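# Hand a hanger from right gripper to left gripper

## Task

The right gripper starts holding a hanger. Pass it so that, at the end, only the left gripper holds it, closed firmly on it, with the hanger upright, in the air above the table and clear of the rail and of everything else. The second hanger must still be hanging on the rail, the rack must stay upright, and neither the rack nor that second hanger may be gripped. A loose grip fails the task, and if the rack tips more than a little the scene stops immediately as a failure.

## Robot and tools

Robot: two arms, left_arm and right_arm, each ending in a parallel gripper. The fingers point along the gripper's own +z axis and close along its y axis. The reported end_effector_position is the spot between the finger pads, just under 1 cm behind the tips. The names left and right are arm labels, not image sides.

World frame: positions in results are in metres, with the origin on the table top midway between the arms. +x points out over the table, +z points up, and left_arm sits toward +y. Orientations come as quaternions (w, x, y, z). Printed hand positions may be a little wrong, more so when an arm reaches far.

Row layout (used by both motion tools): one flat list of 14 numbers covering both arms, each in [-1, 1]: dx, dy, dz, rx, ry, rz, opening for left_arm, then the same seven for right_arm. Always send all 14, even if one arm stays still. The first six numbers are an offset, not a pose: a displacement and rotation relative to that gripper's measured pose at the start of the action, expressed in the gripper's own axes. Scale: 1.0 equals 0.6 m of travel or 180 degrees of turn; rx, ry, rz form a single rotation vector. The opening is absolute: +1 is fully open (0.087 m), -1 is shut.

execute_actions(actions): a list of up to 15 actions, run one after another. Each action is a table of up to 15 rows; every row lasts one control step of 1/30 s, and if fewer than 15 rows are given the final row is repeated to fill 15 steps. All rows in one action are offsets from the same starting pose (the pose at the action's start; for a call's first action, the last pose a result reported), not from the row before. An empty list just returns the current state and images.

move(target, speed, blocking): target is one 14-number row as above, with offsets measured from the pose in the latest result that showed one. Each gripper travels in a straight line toward its goal; both arms' paths finish together, lasting 0.5 to 10 s, cut off at 10 s if longer. Rotations take the short way. speed is the top path speed in m/s, 0.002 to 0.5 (default 0.25); turning is capped at twice that in rad/s. Nothing in the path slows it, including the other arm. Grippers can lag, drift off the line, and overshoot the speed, worst near full arm extension. Openings are sent when the move begins. With blocking=false you get a result after 0.5 s while motion continues; you must then use wait or stop before sending more motion. The result adds a move: line giving the ending (done, off_target, moving, held, fault) and active limits; limits=paced means the sent pose was clipped, limits=held means a safety check blocked some steps (the arm may then jump faster). It also lists each gripper's distance to its goal.

wait(seconds): 0 to 10 s, arms keep their last command; returns early if a running move ends. stop(): brakes a running move (needs stopping room; fingers keep moving). zoom_image(camera, region): region is [x0, y0, x1, y1] in pixels of that camera's latest image, at most 504 by 504; cameras are cam_head_left, cam_head_right, cam_high, cam_low, cam_left_wrist, cam_right_wrist, all 504x504. finished_scene(scene): pass the current scene's number once the goal holds steadily; it is final.

Controller behaviour: each control step the commanded pose is clipped to 70 mm and 16 degrees from the measured pose, so large offsets need several actions; after an action an arm only continues to its last clipped pose. Position is favoured over orientation when both cannot be met. Friction can leave a gripper up to about 31 mm short, and tiny commands may do nothing. Hand target lines show where each arm is currently being driven. A pose unreachable line means a clearance check altered or blocked that arm's command. HELD in step readings marks steps where an arm's row was held back. Joint limits (rad): waist -2.618 to 3.054, shoulder 0.000 to 3.142, elbow 0.000 to 3.142, wrist pitch -1.571 to 1.571, wrist yaw -1.571 to 1.571, wrist roll -2.094 to 2.094.

Gripping: grip_measured is the finger opening on the command scale. To hold something, keep commanding roughly 0.02 below grip_measured for a firm hold. Readings may be off by about 1 mm. Pads push up to roughly 20 N; closing fast can push harder and even spring the fingers open. For the handover, bring the left gripper to a part of the hanger away from the right fingers, close the left firmly, confirm its grip, then open the right and back it away, leaving the hanger upright, raised and away from the rail.

To keep an arm still, send it the offset back to its wanted pose in the first call of a reply and zeros afterward, always with its proper opening.

Avoid: the two arms colliding or pressing each other; bumping or tipping the rack; touching or lifting the other hanger; dropping the hanger or knocking anything off the table; slamming into things or pushing hard (contact force grows with speed and with how far the target lies past the contact). Holding loads heats motors: MOTOR HOT warns from 75 °C, 90 °C halts that arm for 10 s, 100 °C makes it go limp and drop. FAULT lines report such stops. Occasional small external pushes can nudge loose objects. The robot keeps holding its last command while you compose each reply.

Each tool is called as name([rows], argument=value, ...), one row to a line, values as JSON.

## Session

execute_actions(actions=[])

Scene clock: 0.00 s.
left_arm: end_effector_position=(+0.3765, +0.2429, +0.3552) grip_measured=+1.000 end_effector_quat_wxyz=(+0.700, +0.024, +0.713, -0.025) | right_arm: end_effector_position=(+0.3073, +0.0191, +0.4107) grip_measured=-0.848 end_effector_quat_wxyz=(+0.663, -0.148, +0.721, +0.133)
Joint positions: left_arm=[-0.005  1.063  1.051 -0.006 -0.012 -0.002  0.087] | right_arm=[ 0.912  1.373  1.549 -0.272  0.496  0.042  0.007]
Joint velocities: left_arm=[ 0.007  0.007 -0.002 -0.066  0.022 -0.007  0.   ] | right_arm=[-0.007 -0.007 -0.002  0.051  0.037  0.037  0.   ]
Joint torques (N m, as the arm reports them, + toward a larger angle): no reading
Hand target (left_arm): +0.376, +0.243, +0.355; +0.700, +0.024, +0.713, -0.025
Hand target (right_arm): +0.308, +0.019, +0.412; +0.665, -0.147, +0.720, +0.135

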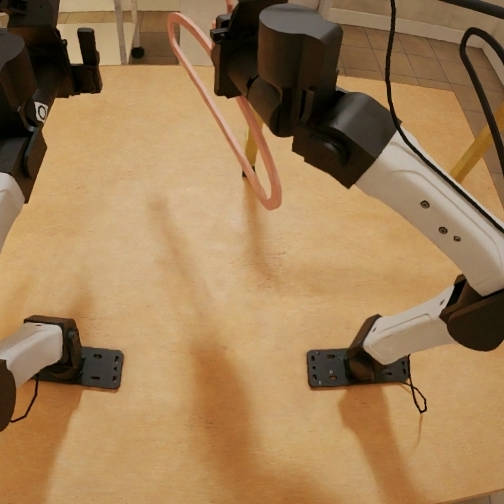

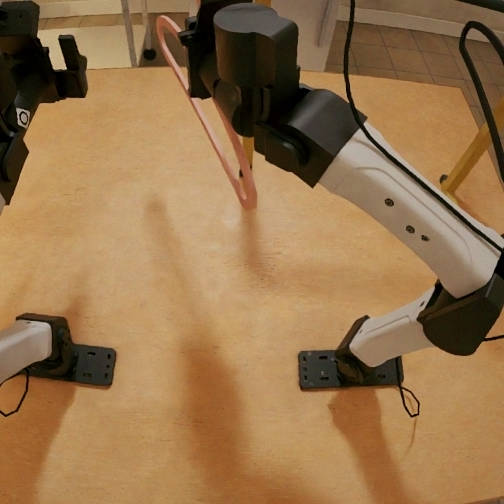

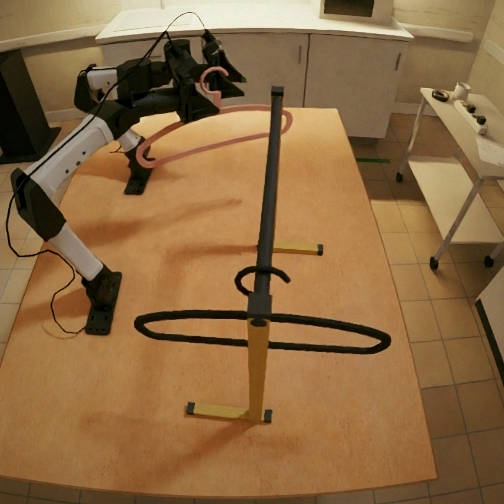

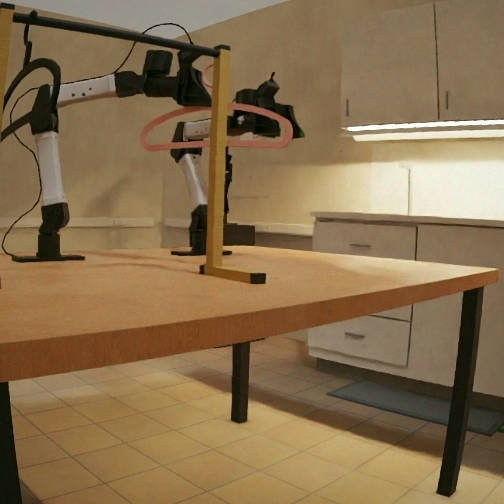

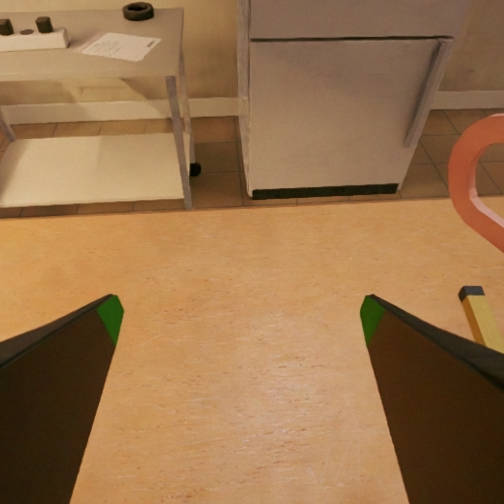

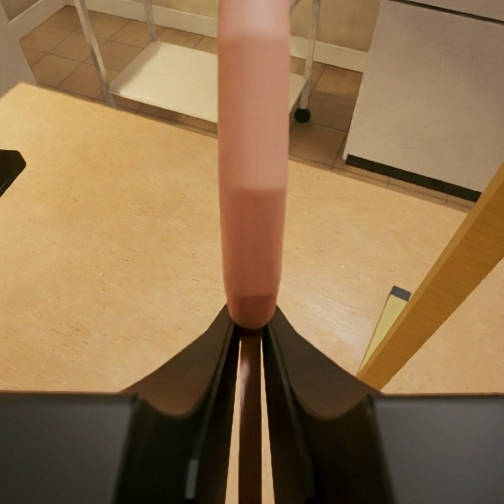

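move(target=[-0.108,-0.105,-0.177,-0.10,0.493,-0.10,1, 0.238,0.137,-0.033,0,0,0,-0.87], speed=0.15)

Scene clock: 32.73 s.
left_arm: end_effector_position=(+0.2719, +0.1866, +0.4260) grip_measured=+1.000 end_effector_quat_wxyz=(+0.409, -0.144, +0.887, -0.163) | right_arm: end_effector_position=(+0.2459, +0.0790, +0.2809) grip_measured=-0.848 end_effector_quat_wxyz=(+0.664, -0.148, +0.720, +0.139)
Joint positions: left_arm=[-0.151  1.545  2.45  -1.566 -0.008 -0.546  0.087] | right_arm=[1.203 1.373 1.023 0.239 0.777 0.082 0.007]
Joint velocities: left_arm=[ 0.032 -0.017  0.012  0.037  0.066 -0.022  0.   ] | right_arm=[-0.002 -0.012 -0.007  0.022  0.022 -0.066 -0.001]
Joint torques (N m, as the arm reports them, + toward a larger angle): left_arm=[ 0.96 -5.19  1.43  2.12  0.05 -0.01] | right_arm=[ 0.94 -4.66  6.12  2.41  0.24 -0.07]
Hand target (left_arm): +0.266, +0.188, +0.421; +0.396, -0.150, +0.891, -0.164
Hand target (right_arm): +0.246, +0.082, +0.270; +0.662, -0.148, +0.722, +0.134
Off the commanded pose (left_arm): 0.006 m, 53 deg; orientation clipped at the last step of the last action.
Off the commanded pose (right_arm): 0.011 m, 1 deg.
joint sent to its limit (left arm) — the command would take joint 4 (wrist pitch) past its lower limit, so that joint was sent only as far as its limit.
move: off_target (left_arm, right_arm); limits=paced
camera_calibration (this result's frames):
cam_left_wrist: T_world_to_cam=[[0.10613, -0.909484, 0.401964, -0.0361874], [-0.993909, -0.109094, 0.015585, 0.308562], [0.0296774, -0.40117, -0.915523, 0.593687], [0, 0, 0, 1]] pos_world=[0.292904, 0.23892, 0.553271]
cam_right_wrist: T_world_to_cam=[[0.407842, -0.912966, 0.0125582, -0.0356809], [-0.747317, -0.341682, -0.569887, 0.38827], [0.524578, 0.223039, -0.821627, 0.219166], [0, 0, 0, 1]] pos_world=[0.189743, 0.0512068, 0.401791]

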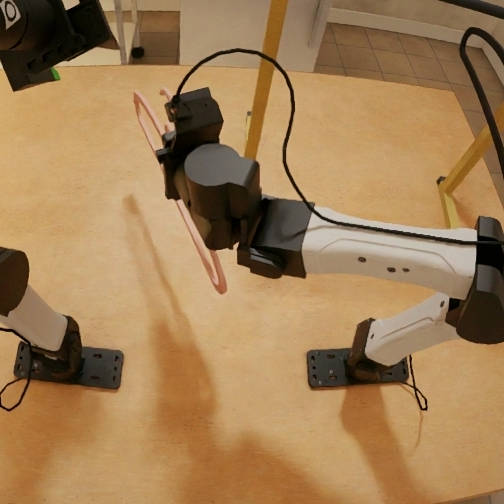

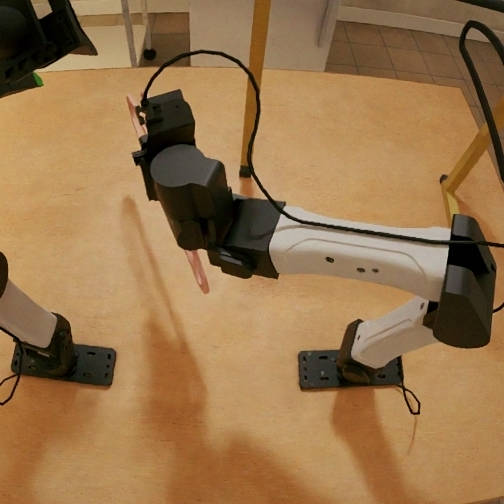

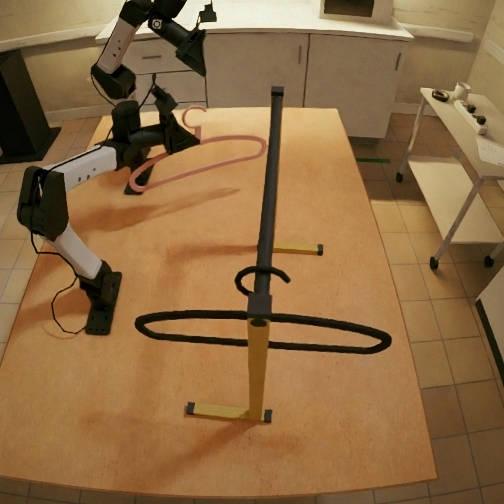

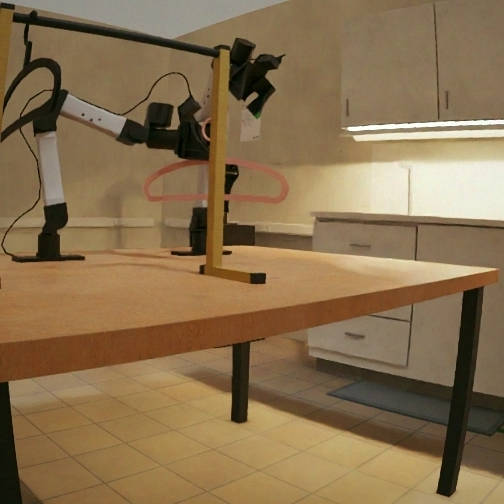

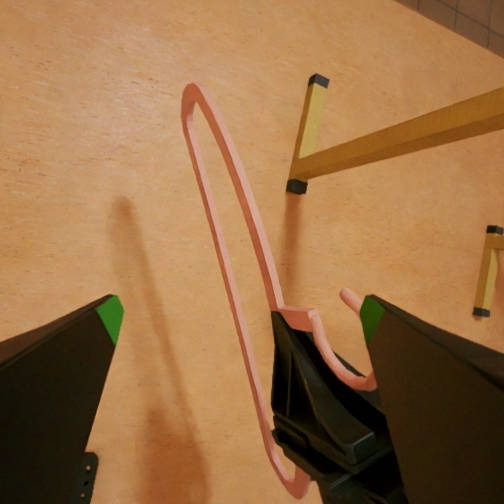

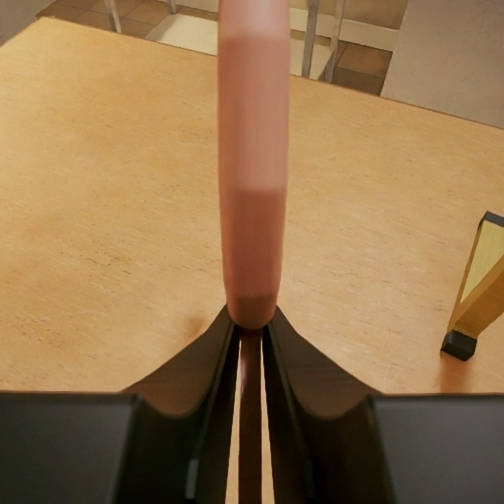

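move(target=[0,0,0,0,0,0,1, 0.1,0,0,0,0,0,-0.87], speed=0.15)

Scene clock: 41.40 s.
left_arm: end_effector_position=(+0.2716, +0.1858, +0.4261) grip_measured=+1.000 end_effector_quat_wxyz=(+0.407, -0.144, +0.887, -0.166) | right_arm: end_effector_position=(+0.2418, +0.0759, +0.2282) grip_measured=-0.848 end_effector_quat_wxyz=(+0.663, -0.149, +0.719, +0.143)
Joint positions: left_arm=[-0.149  1.545  2.45  -1.566 -0.001 -0.547  0.087] | right_arm=[1.209 1.399 0.829 0.46  0.777 0.086 0.007]
Joint velocities: left_arm=[ 0.007 -0.027  0.007 -0.095 -0.095  0.051  0.   ] | right_arm=[-0.012 -0.002 -0.002  0.051  0.022 -0.037  0.   ]
Joint torques (N m, as the arm reports them, + toward a larger angle): left_arm=[ 0.03 -3.87  3.45  2.2  -0.08  0.04] | right_arm=[ 0.96 -4.99  6.08  2.46  0.23 -0.12]
Hand target (left_arm): +0.272, +0.187, +0.426; +0.409, -0.144, +0.886, -0.163
Hand target (right_arm): +0.241, +0.077, +0.221; +0.664, -0.149, +0.720, +0.139
Off the commanded pose (left_arm): 0.001 m, 0 deg.
Off the commanded pose (right_arm): 0.007 m, 0 deg.
move: done
camera_calibration (this result's frames):
cam_left_wrist: T_world_to_cam=[[0.103532, -0.907642, 0.406776, -0.0386086], [-0.994255, -0.105607, 0.0174148, 0.306888], [0.0271519, -0.406242, -0.913362, 0.594195], [0, 0, 0, 1]] pos_world=[0.292989, 0.238753, 0.553075]
cam_right_wrist: T_world_to_cam=[[0.413118, -0.910644, 0.00784429, -0.036629], [-0.746138, -0.343403, -0.570398, 0.354069], [0.522123, 0.229789, -0.821331, 0.178773], [0, 0, 0, 1]] pos_world=[0.185975, 0.0471525, 0.349079]

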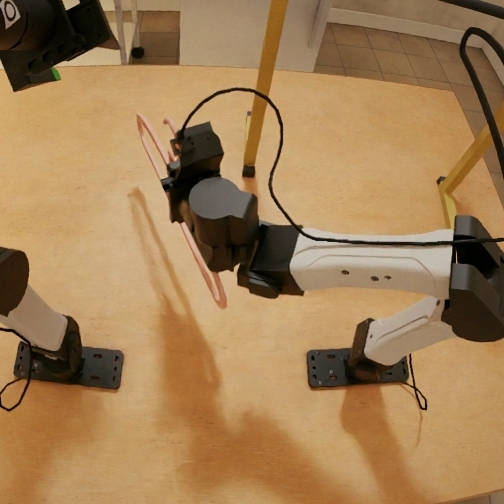

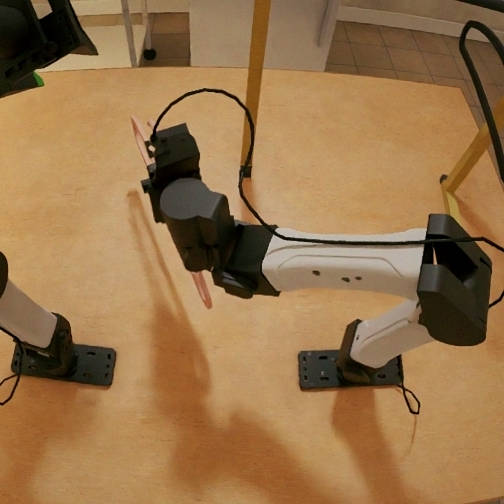

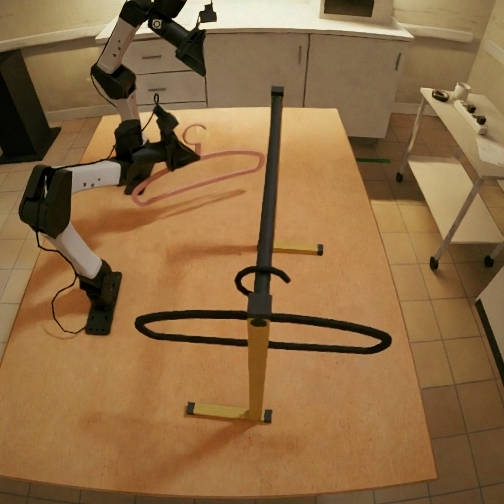

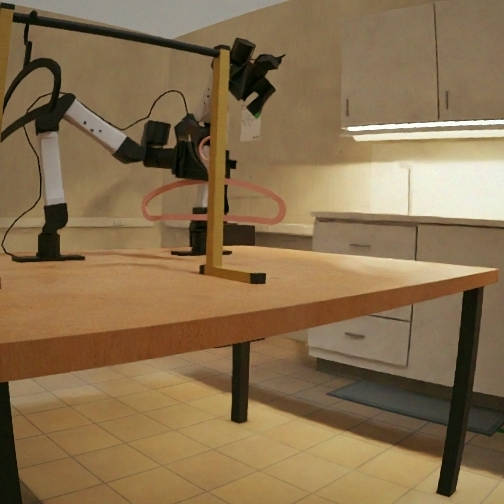

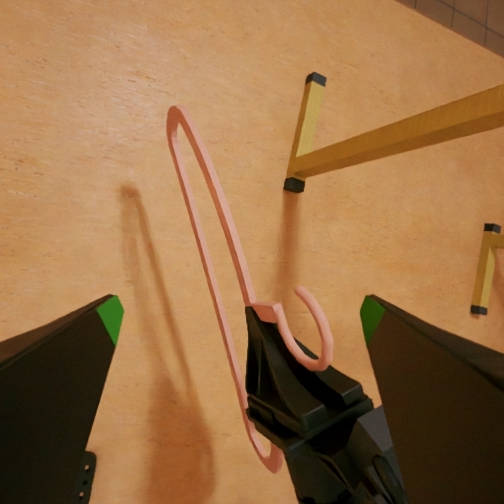

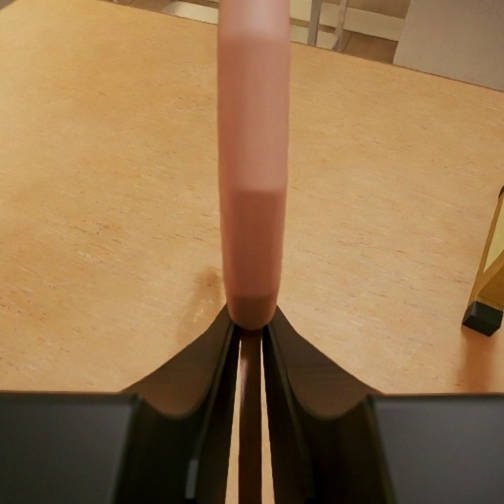

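move(target=[0.187,-0.02,0.232,-0.163,0.24,-0.029,1, 0,0,0,0,0,0,-0.87], speed=0.15)

Scene clock: 60.27 s.
left_arm: end_effector_position=(+0.3121, +0.1070, +0.2825) grip_measured=+1.000 end_effector_quat_wxyz=(+0.169, -0.206, +0.957, -0.118) | right_arm: end_effector_position=(+0.2416, +0.0755, +0.2270) grip_measured=-0.848 end_effector_quat_wxyz=(+0.662, -0.150, +0.720, +0.141)
Joint positions: left_arm=[-0.314  1.817  2.227 -1.566  0.003 -0.816  0.087] | right_arm=[1.209 1.399 0.829 0.453 0.777 0.086 0.007]
Joint velocities: left_arm=[ 0.007  0.012 -0.012  0.037 -0.022 -0.022  0.   ] | right_arm=[-0.017  0.007 -0.027 -0.037 -0.022  0.007 -0.   ]
Joint torques (N m, as the arm reports them, + toward a larger angle): left_arm=[-0.07 -6.97  3.54  1.32  0.05 -0.02] | right_arm=[ 0.4  -6.16  6.94  2.21  0.12 -0.11]
Hand target (left_arm): +0.309, +0.105, +0.270; +0.145, -0.209, +0.961, -0.109
Hand target (right_arm): +0.242, +0.076, +0.228; +0.663, -0.149, +0.719, +0.143
Off the commanded pose (left_arm): 0.013 m, 24 deg; orientation clipped at the last step of the last action.
Off the commanded pose (right_arm): 0.001 m, 0 deg.
joint sent to its limit (left arm) — the command would take joint 4 (wrist pitch) past its lower limit, so that joint was sent only as far as its limit.
move: off_target (left_arm); limits=paced
camera_calibration (this result's frames):
cam_left_wrist: T_world_to_cam=[[0.339118, -0.891643, 0.299954, -0.100989], [-0.847155, -0.1508, 0.509497, 0.161237], [-0.409056, -0.426887, -0.806499, 0.538139], [0, 0, 0, 1]] pos_world=[0.390969, 0.163992, 0.382151]
cam_right_wrist: T_world_to_cam=[[0.413141, -0.910587, 0.0120953, -0.0378672], [-0.747407, -0.346633, -0.566771, 0.352883], [0.520287, 0.225116, -0.823787, 0.179304], [0, 0, 0, 1]] pos_world=[0.186102, 0.0474754, 0.34817]

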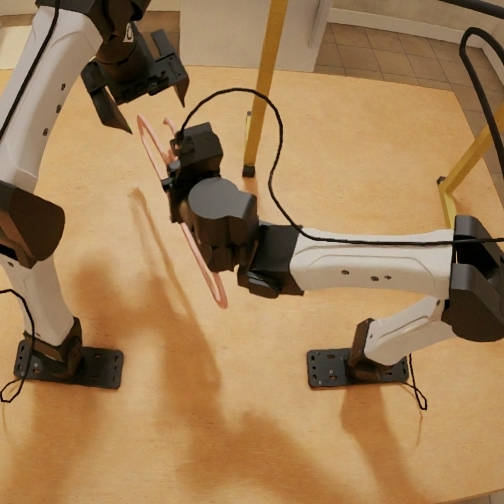

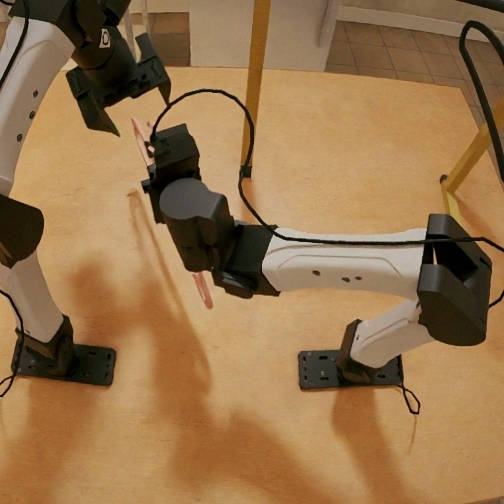

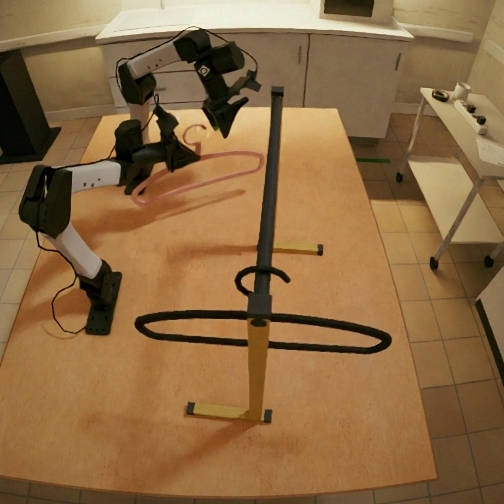

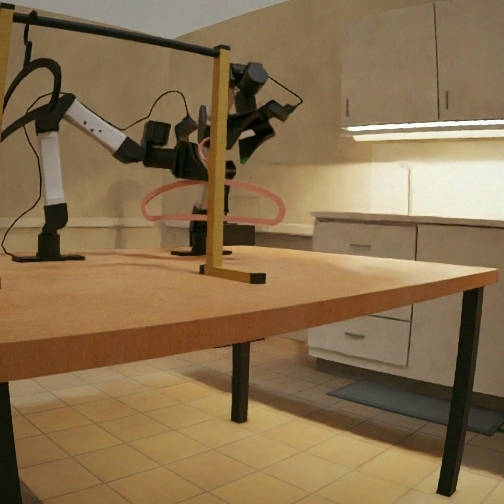

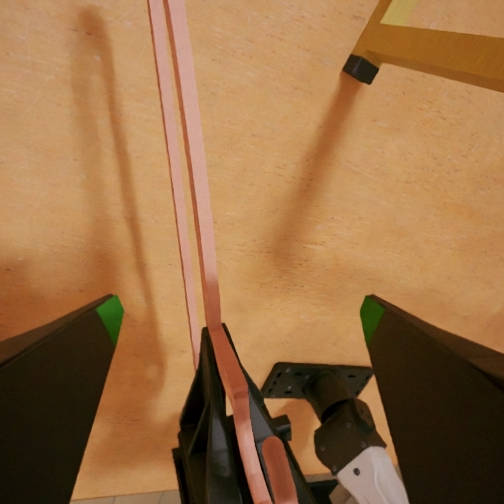

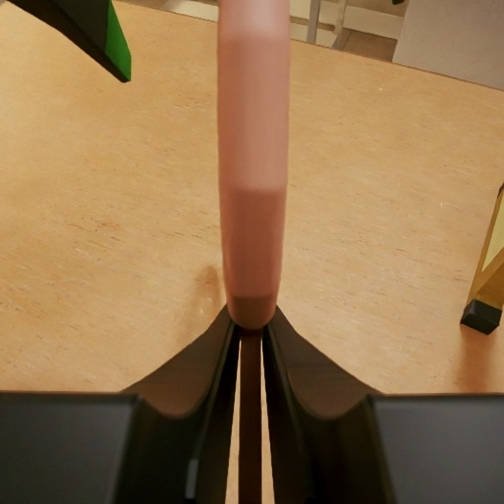

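move(target=[0.044,0.045,0.137,-0.096,0.09,0.002,1, 0,0,0,0,0,0,-0.87], speed=0.08)

Scene clock: 72.77 s.
left_arm: end_effector_position=(+0.3151, +0.1051, +0.2043) grip_measured=+1.000 end_effector_quat_wxyz=(+0.063, -0.211, +0.974, -0.048) | right_arm: end_effector_position=(+0.2415, +0.0751, +0.2258) grip_measured=-0.848 end_effector_quat_wxyz=(+0.661, -0.152, +0.722, +0.139)
Joint positions: left_arm=[-0.314  1.955  2.109 -1.566  0.007 -0.817  0.087] | right_arm=[1.209 1.399 0.829 0.447 0.777 0.086 0.007]
Joint velocities: left_arm=[ 0.012  0.017 -0.017  0.022  0.007 -0.022  0.   ] | right_arm=[-0.017 -0.002  0.022  0.007 -0.037 -0.066  0.   ]
Joint torques (N m, as the arm reports them, + toward a larger angle): left_arm=[-0.08 -8.43  3.74  0.76 -0.03  0.06] | right_arm=[ 0.38 -6.15  6.94  2.21  0.12 -0.11]
Hand target (left_arm): +0.310, +0.106, +0.192; +0.041, -0.208, +0.977, -0.034
Hand target (right_arm): +0.242, +0.075, +0.227; +0.662, -0.150, +0.720, +0.141
Off the commanded pose (left_arm): 0.013 m, 9 deg.
Off the commanded pose (right_arm): 0.001 m, 0 deg.
joint sent to its limit (left arm) — the command would take joint 4 (wrist pitch) past its lower limit, so that joint was sent only as far as its limit.
move: off_target (left_arm)
camera_calibration (this result's frames):
cam_left_wrist: T_world_to_cam=[[0.390072, -0.911989, 0.126962, -0.0588925], [-0.704502, -0.206814, 0.6789, 0.12962], [-0.592892, -0.354265, -0.723171, 0.508744], [0, 0, 0, 1]] pos_world=[0.41592, 0.153328, 0.287387]
cam_right_wrist: T_world_to_cam=[[0.413172, -0.910506, 0.0163458, -0.0391043], [-0.748668, -0.349842, -0.563123, 0.351692], [0.518445, 0.220429, -0.826212, 0.179826], [0, 0, 0, 1]] pos_world=[0.186227, 0.047793, 0.34726]

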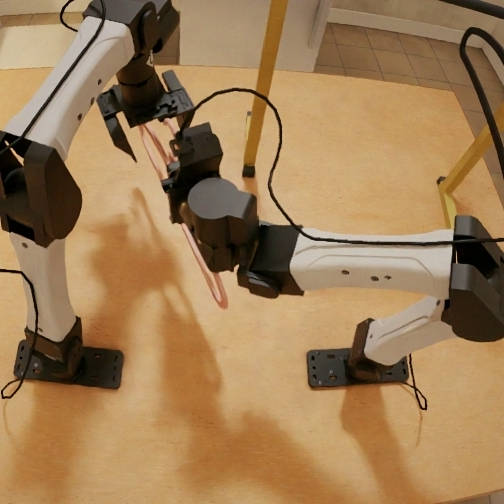

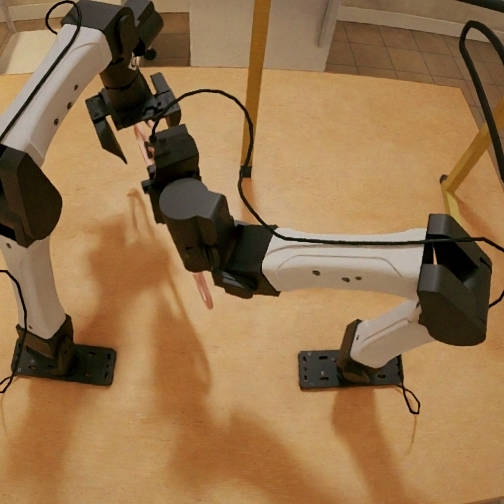

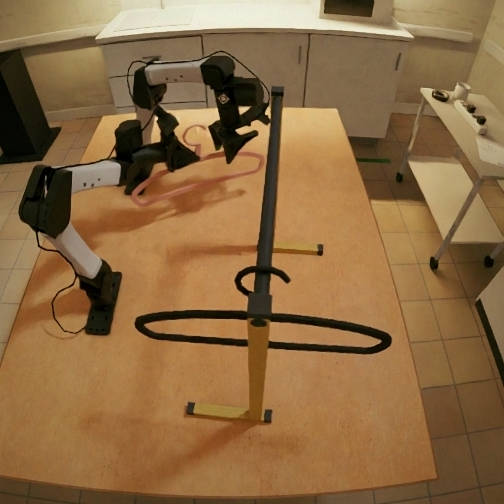

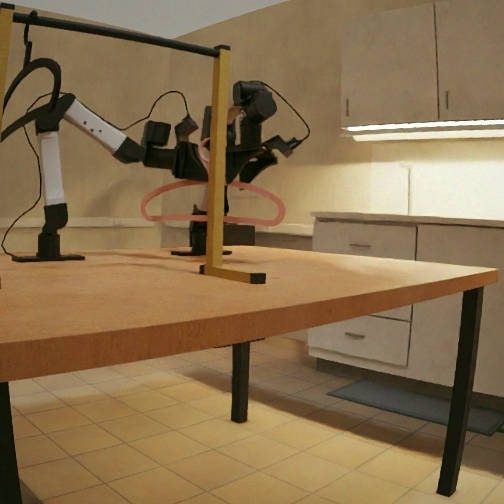

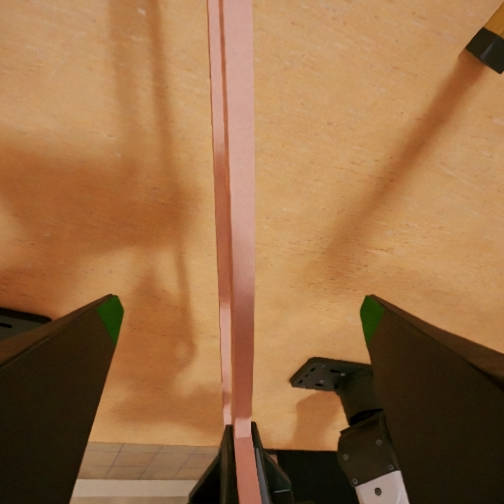

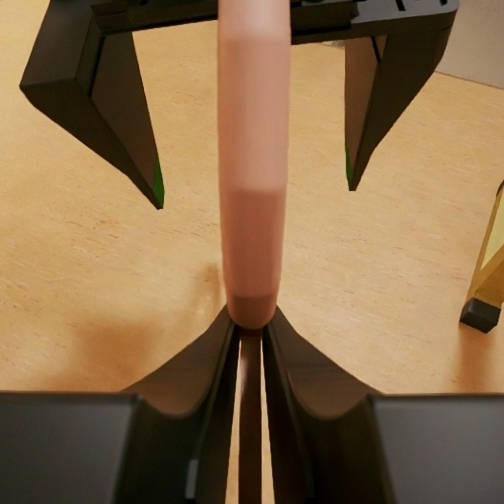

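Centred; tips about at bar level. Go ~3 cm lower.

move(target=[0.01,0.005,0.065,0,0.03,0,1, 0,0,0,0,0,0,-0.87], speed=0.06)

move(target=[0,0,0,0,0,0,-0.6, 0,0,0,0,0,0,-0.87])

Scene clock: 78.27 s.
left_arm: end_effector_position=(+0.3135, +0.1002, +0.1762) grip_measured=+1.000 end_effector_quat_wxyz=(+0.030, -0.207, +0.976, -0.062) | right_arm: end_effector_position=(+0.2413, +0.0747, +0.2246) grip_measured=-0.848 end_effector_quat_wxyz=(+0.660, -0.154, +0.723, +0.137)
Joint positions: left_arm=[-0.299  1.955  1.983 -1.479  0.07  -0.798  0.087] | right_arm=[1.209 1.399 0.829 0.441 0.777 0.086 0.007]
Joint velocities: left_arm=[ 0.007 -0.007  0.007 -0.022  0.081 -0.066  0.   ] | right_arm=[-0.007 -0.017 -0.012  0.081 -0.007 -0.051 -0.   ]
Joint torques (N m, as the arm reports them, + toward a larger angle): left_arm=[ 0.9  -8.89  3.98  0.92  0.04  0.05] | right_arm=[ 0.4  -6.15  6.95  2.21  0.13 -0.11]
Hand target (left_arm): +0.314, +0.102, +0.165; +0.017, -0.208, +0.976, -0.057
Hand target (right_arm): +0.241, +0.075, +0.226; +0.661, -0.152, +0.722, +0.139
Off the commanded pose (left_arm): 0.012 m, 2 deg.
Off the commanded pose (right_arm): 0.001 m, 0 deg.
move: off_target (left_arm)
camera_calibration (this result's frames):
cam_left_wrist: T_world_to_cam=[[0.386214, -0.911326, 0.142563, -0.0607293], [-0.666126, -0.168647, 0.726522, 0.122269], [-0.638055, -0.375558, -0.672192, 0.493006], [0, 0, 0, 1]] pos_world=[0.419466, 0.150429, 0.251221]
cam_right_wrist: T_world_to_cam=[[0.413214, -0.910401, 0.0205958, -0.0403402], [-0.74992, -0.353031, -0.559454, 0.350495], [0.516598, 0.215729, -0.828606, 0.180339], [0, 0, 0, 1]] pos_world=[0.18635, 0.0481055, 0.346347]

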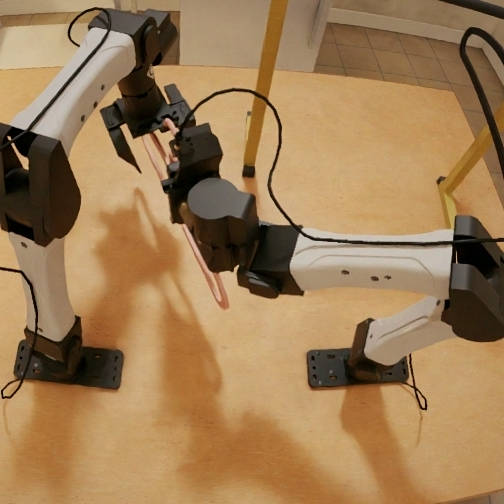

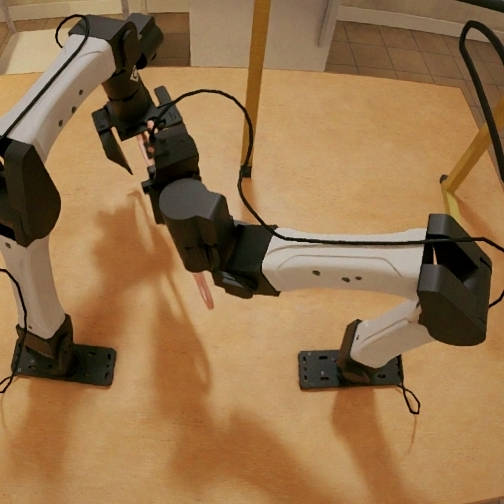

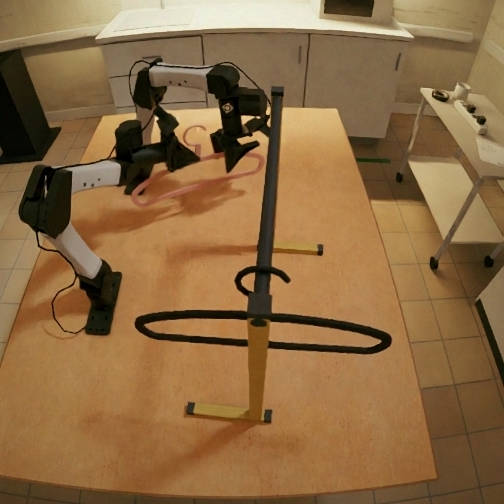

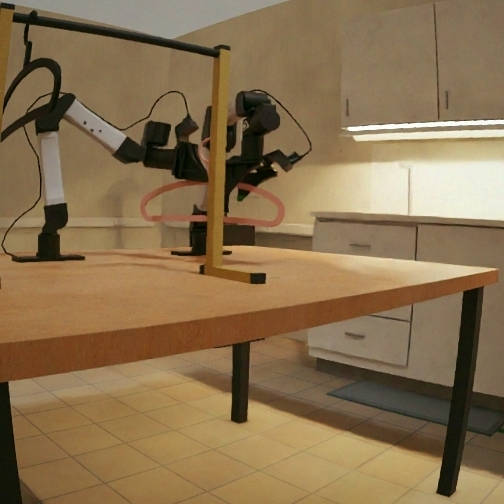

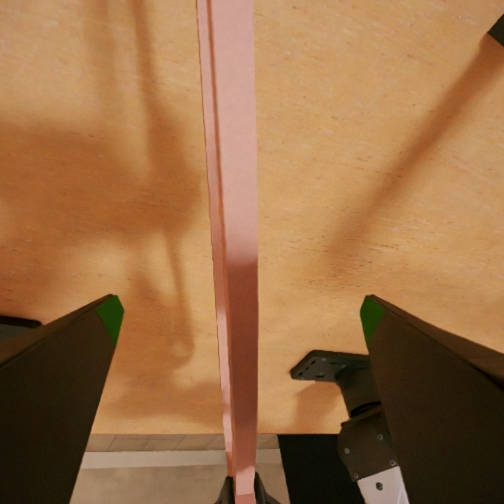

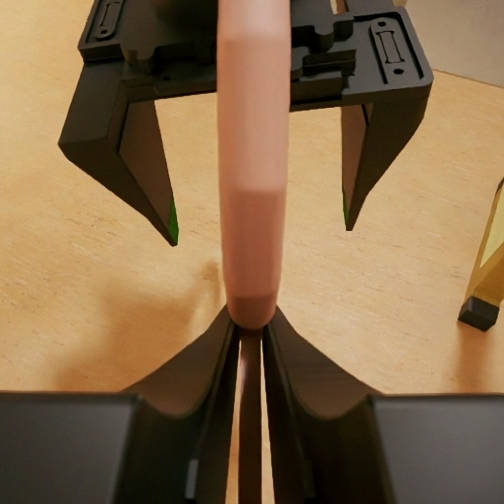

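Scene clock: 78.77 s.
left_arm: end_effector_position=(+0.3135, +0.1002, +0.1762) grip_measured=-0.600 end_effector_quat_wxyz=(+0.030, -0.207, +0.976, -0.062) | right_arm: end_effector_position=(+0.2412, +0.0744, +0.2235) grip_measured=-0.848 end_effector_quat_wxyz=(+0.658, -0.156, +0.724, +0.136)
Joint positions: left_arm=[-0.299  1.955  1.983 -1.479  0.07  -0.798  0.018] | right_arm=[1.209 1.399 0.829 0.435 0.777 0.086 0.007]
Joint velocities: left_arm=[ 0.002 -0.012  0.007  0.022  0.007  0.022 -0.   ] | right_arm=[-0.002 -0.012 -0.007  0.037  0.095  0.022  0.001]
Joint torques (N m, as the arm reports them, + toward a larger angle): left_arm=[ 0.15 -9.97  5.56  0.79 -0.02  0.03] | right_arm=[ 0.38 -6.16  6.95  2.2   0.12 -0.11]
Hand target (left_arm): +0.313, +0.100, +0.176; +0.030, -0.207, +0.976, -0.062
Hand target (right_arm): +0.241, +0.075, +0.225; +0.660, -0.154, +0.723, +0.137
Off the commanded pose (left_arm): 0.000 m, 0 deg.
Off the commanded pose (right_arm): 0.001 m, 0 deg.
move: done
camera_calibration (this result's frames):
cam_left_wrist: T_world_to_cam=[[0.386214, -0.911326, 0.142563, -0.0607293], [-0.666126, -0.168647, 0.726522, 0.122269], [-0.638055, -0.375558, -0.672192, 0.493006], [0, 0, 0, 1]] pos_world=[0.419466, 0.150429, 0.251221]
cam_right_wrist: T_world_to_cam=[[0.413261, -0.910281, 0.0245794, -0.0414979], [-0.751087, -0.356001, -0.555995, 0.349369], [0.514862, 0.21131, -0.830822, 0.180811], [0, 0, 0, 1]] pos_world=[0.186463, 0.0483938, 0.345489]

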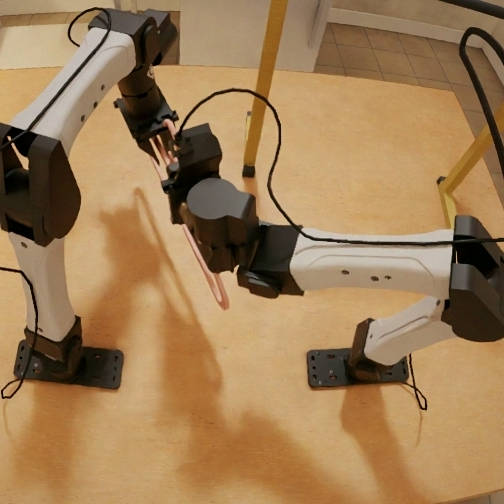

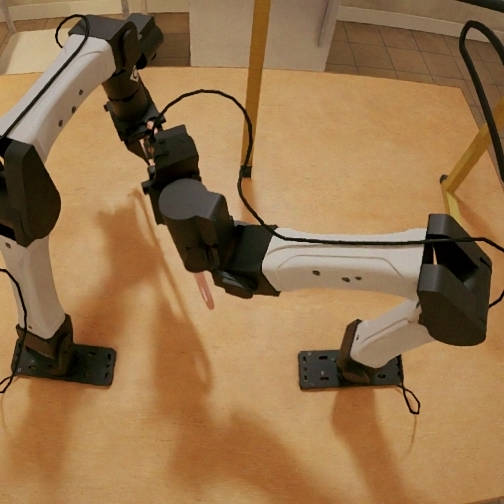

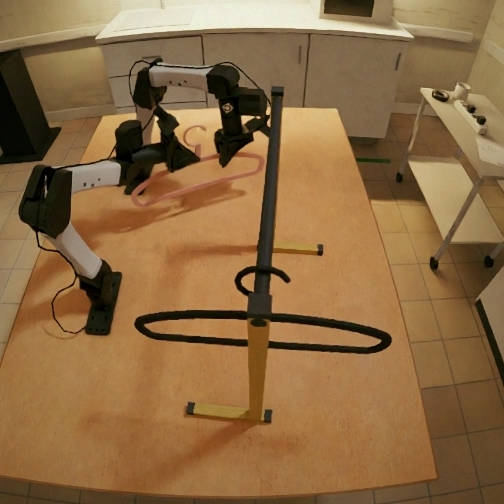

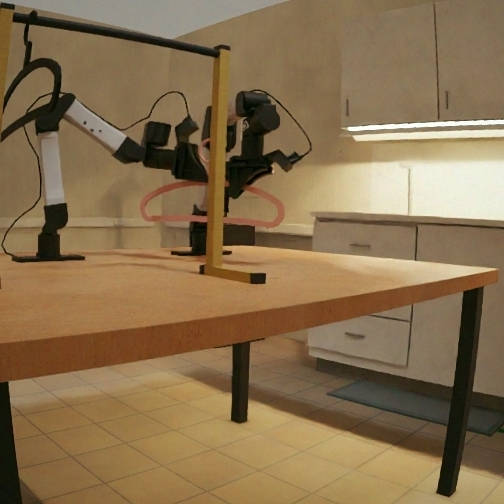

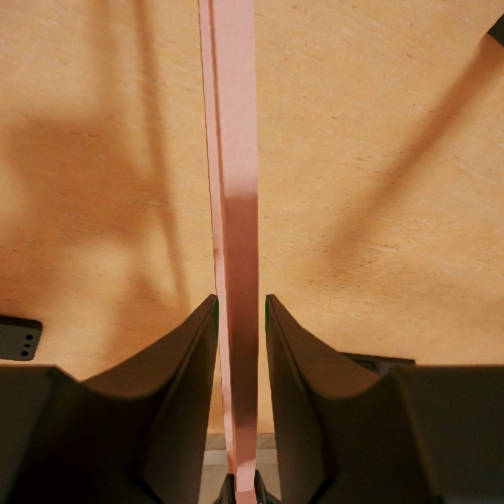

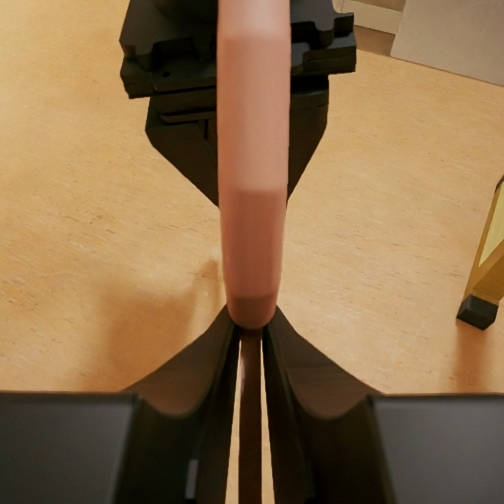

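move(target=[0,0,0,0,0,0,-0.9, 0,0,0,0,0,0,-0.87])

Scene clock: 82.60 s.
left_arm: end_effector_position=(+0.3134, +0.1002, +0.1762) grip_measured=-0.877 end_effector_quat_wxyz=(+0.030, -0.208, +0.976, -0.062) | right_arm: end_effector_position=(+0.2411, +0.0741, +0.2228) grip_measured=-0.848 end_effector_quat_wxyz=(+0.658, -0.161, +0.724, +0.132)
Joint positions: left_arm=[-0.299  1.955  1.983 -1.48   0.07  -0.8    0.005] | right_arm=[1.209 1.399 0.829 0.432 0.775 0.076 0.007]
Joint velocities: left_arm=[ 0.002 -0.012  0.007  0.007  0.037 -0.066  0.   ] | right_arm=[-0.002 -0.012 -0.012  0.037 -0.022 -0.051  0.   ]
Joint torques (N m, as the arm reports them, + toward a larger angle): left_arm=[ 0.1  -9.97  5.56  0.8  -0.02  0.03] | right_arm=[ 0.39 -6.16  6.95  2.19  0.15 -0.03]
Hand target (left_arm): +0.313, +0.100, +0.176; +0.030, -0.207, +0.976, -0.062
Hand target (right_arm): +0.241, +0.074, +0.224; +0.659, -0.155, +0.724, +0.136
Off the commanded pose (left_arm): 0.000 m, 0 deg.
Off the commanded pose (right_arm): 0.001 m, 1 deg.
move: done
camera_calibration (this result's frames):
cam_left_wrist: T_world_to_cam=[[0.387687, -0.910775, 0.142084, -0.0611118], [-0.665586, -0.169947, 0.726714, 0.122184], [-0.637726, -0.376307, -0.672085, 0.492945], [0, 0, 0, 1]] pos_world=[0.41938, 0.150604, 0.251191]
cam_right_wrist: T_world_to_cam=[[0.416131, -0.908557, 0.036871, -0.0452321], [-0.748645, -0.36534, -0.553225, 0.348258], [0.516107, 0.202611, -0.832216, 0.180932], [0, 0, 0, 1]] pos_world=[0.186164, 0.0494778, 0.344907]

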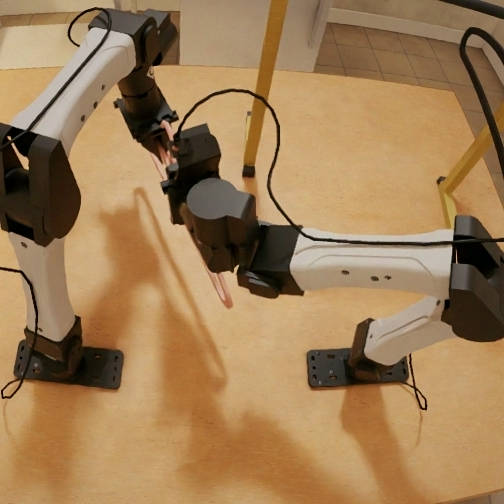

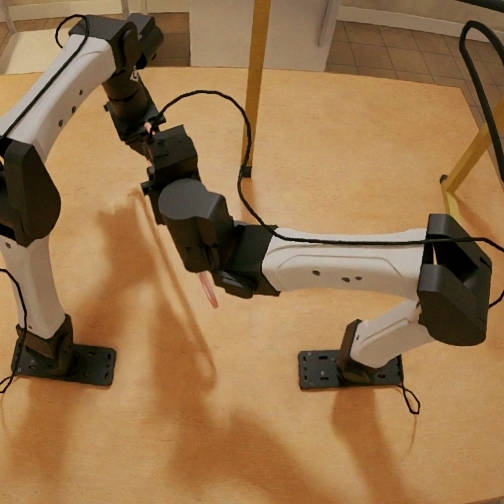

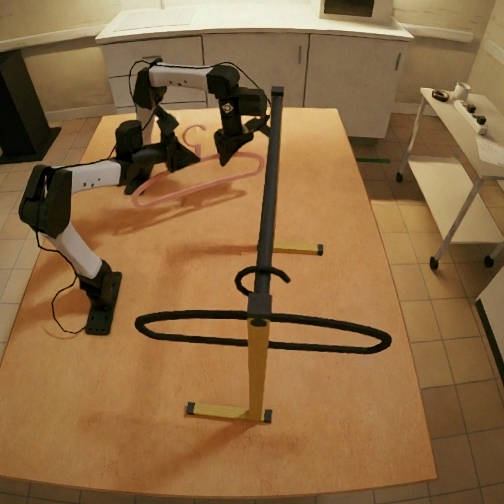

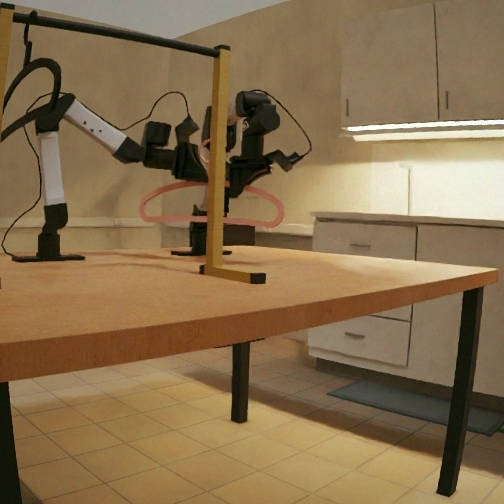

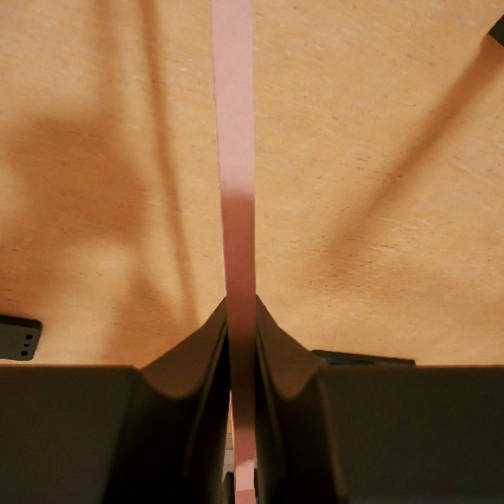

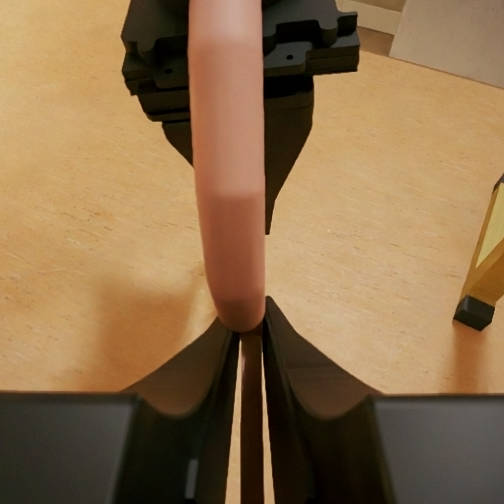

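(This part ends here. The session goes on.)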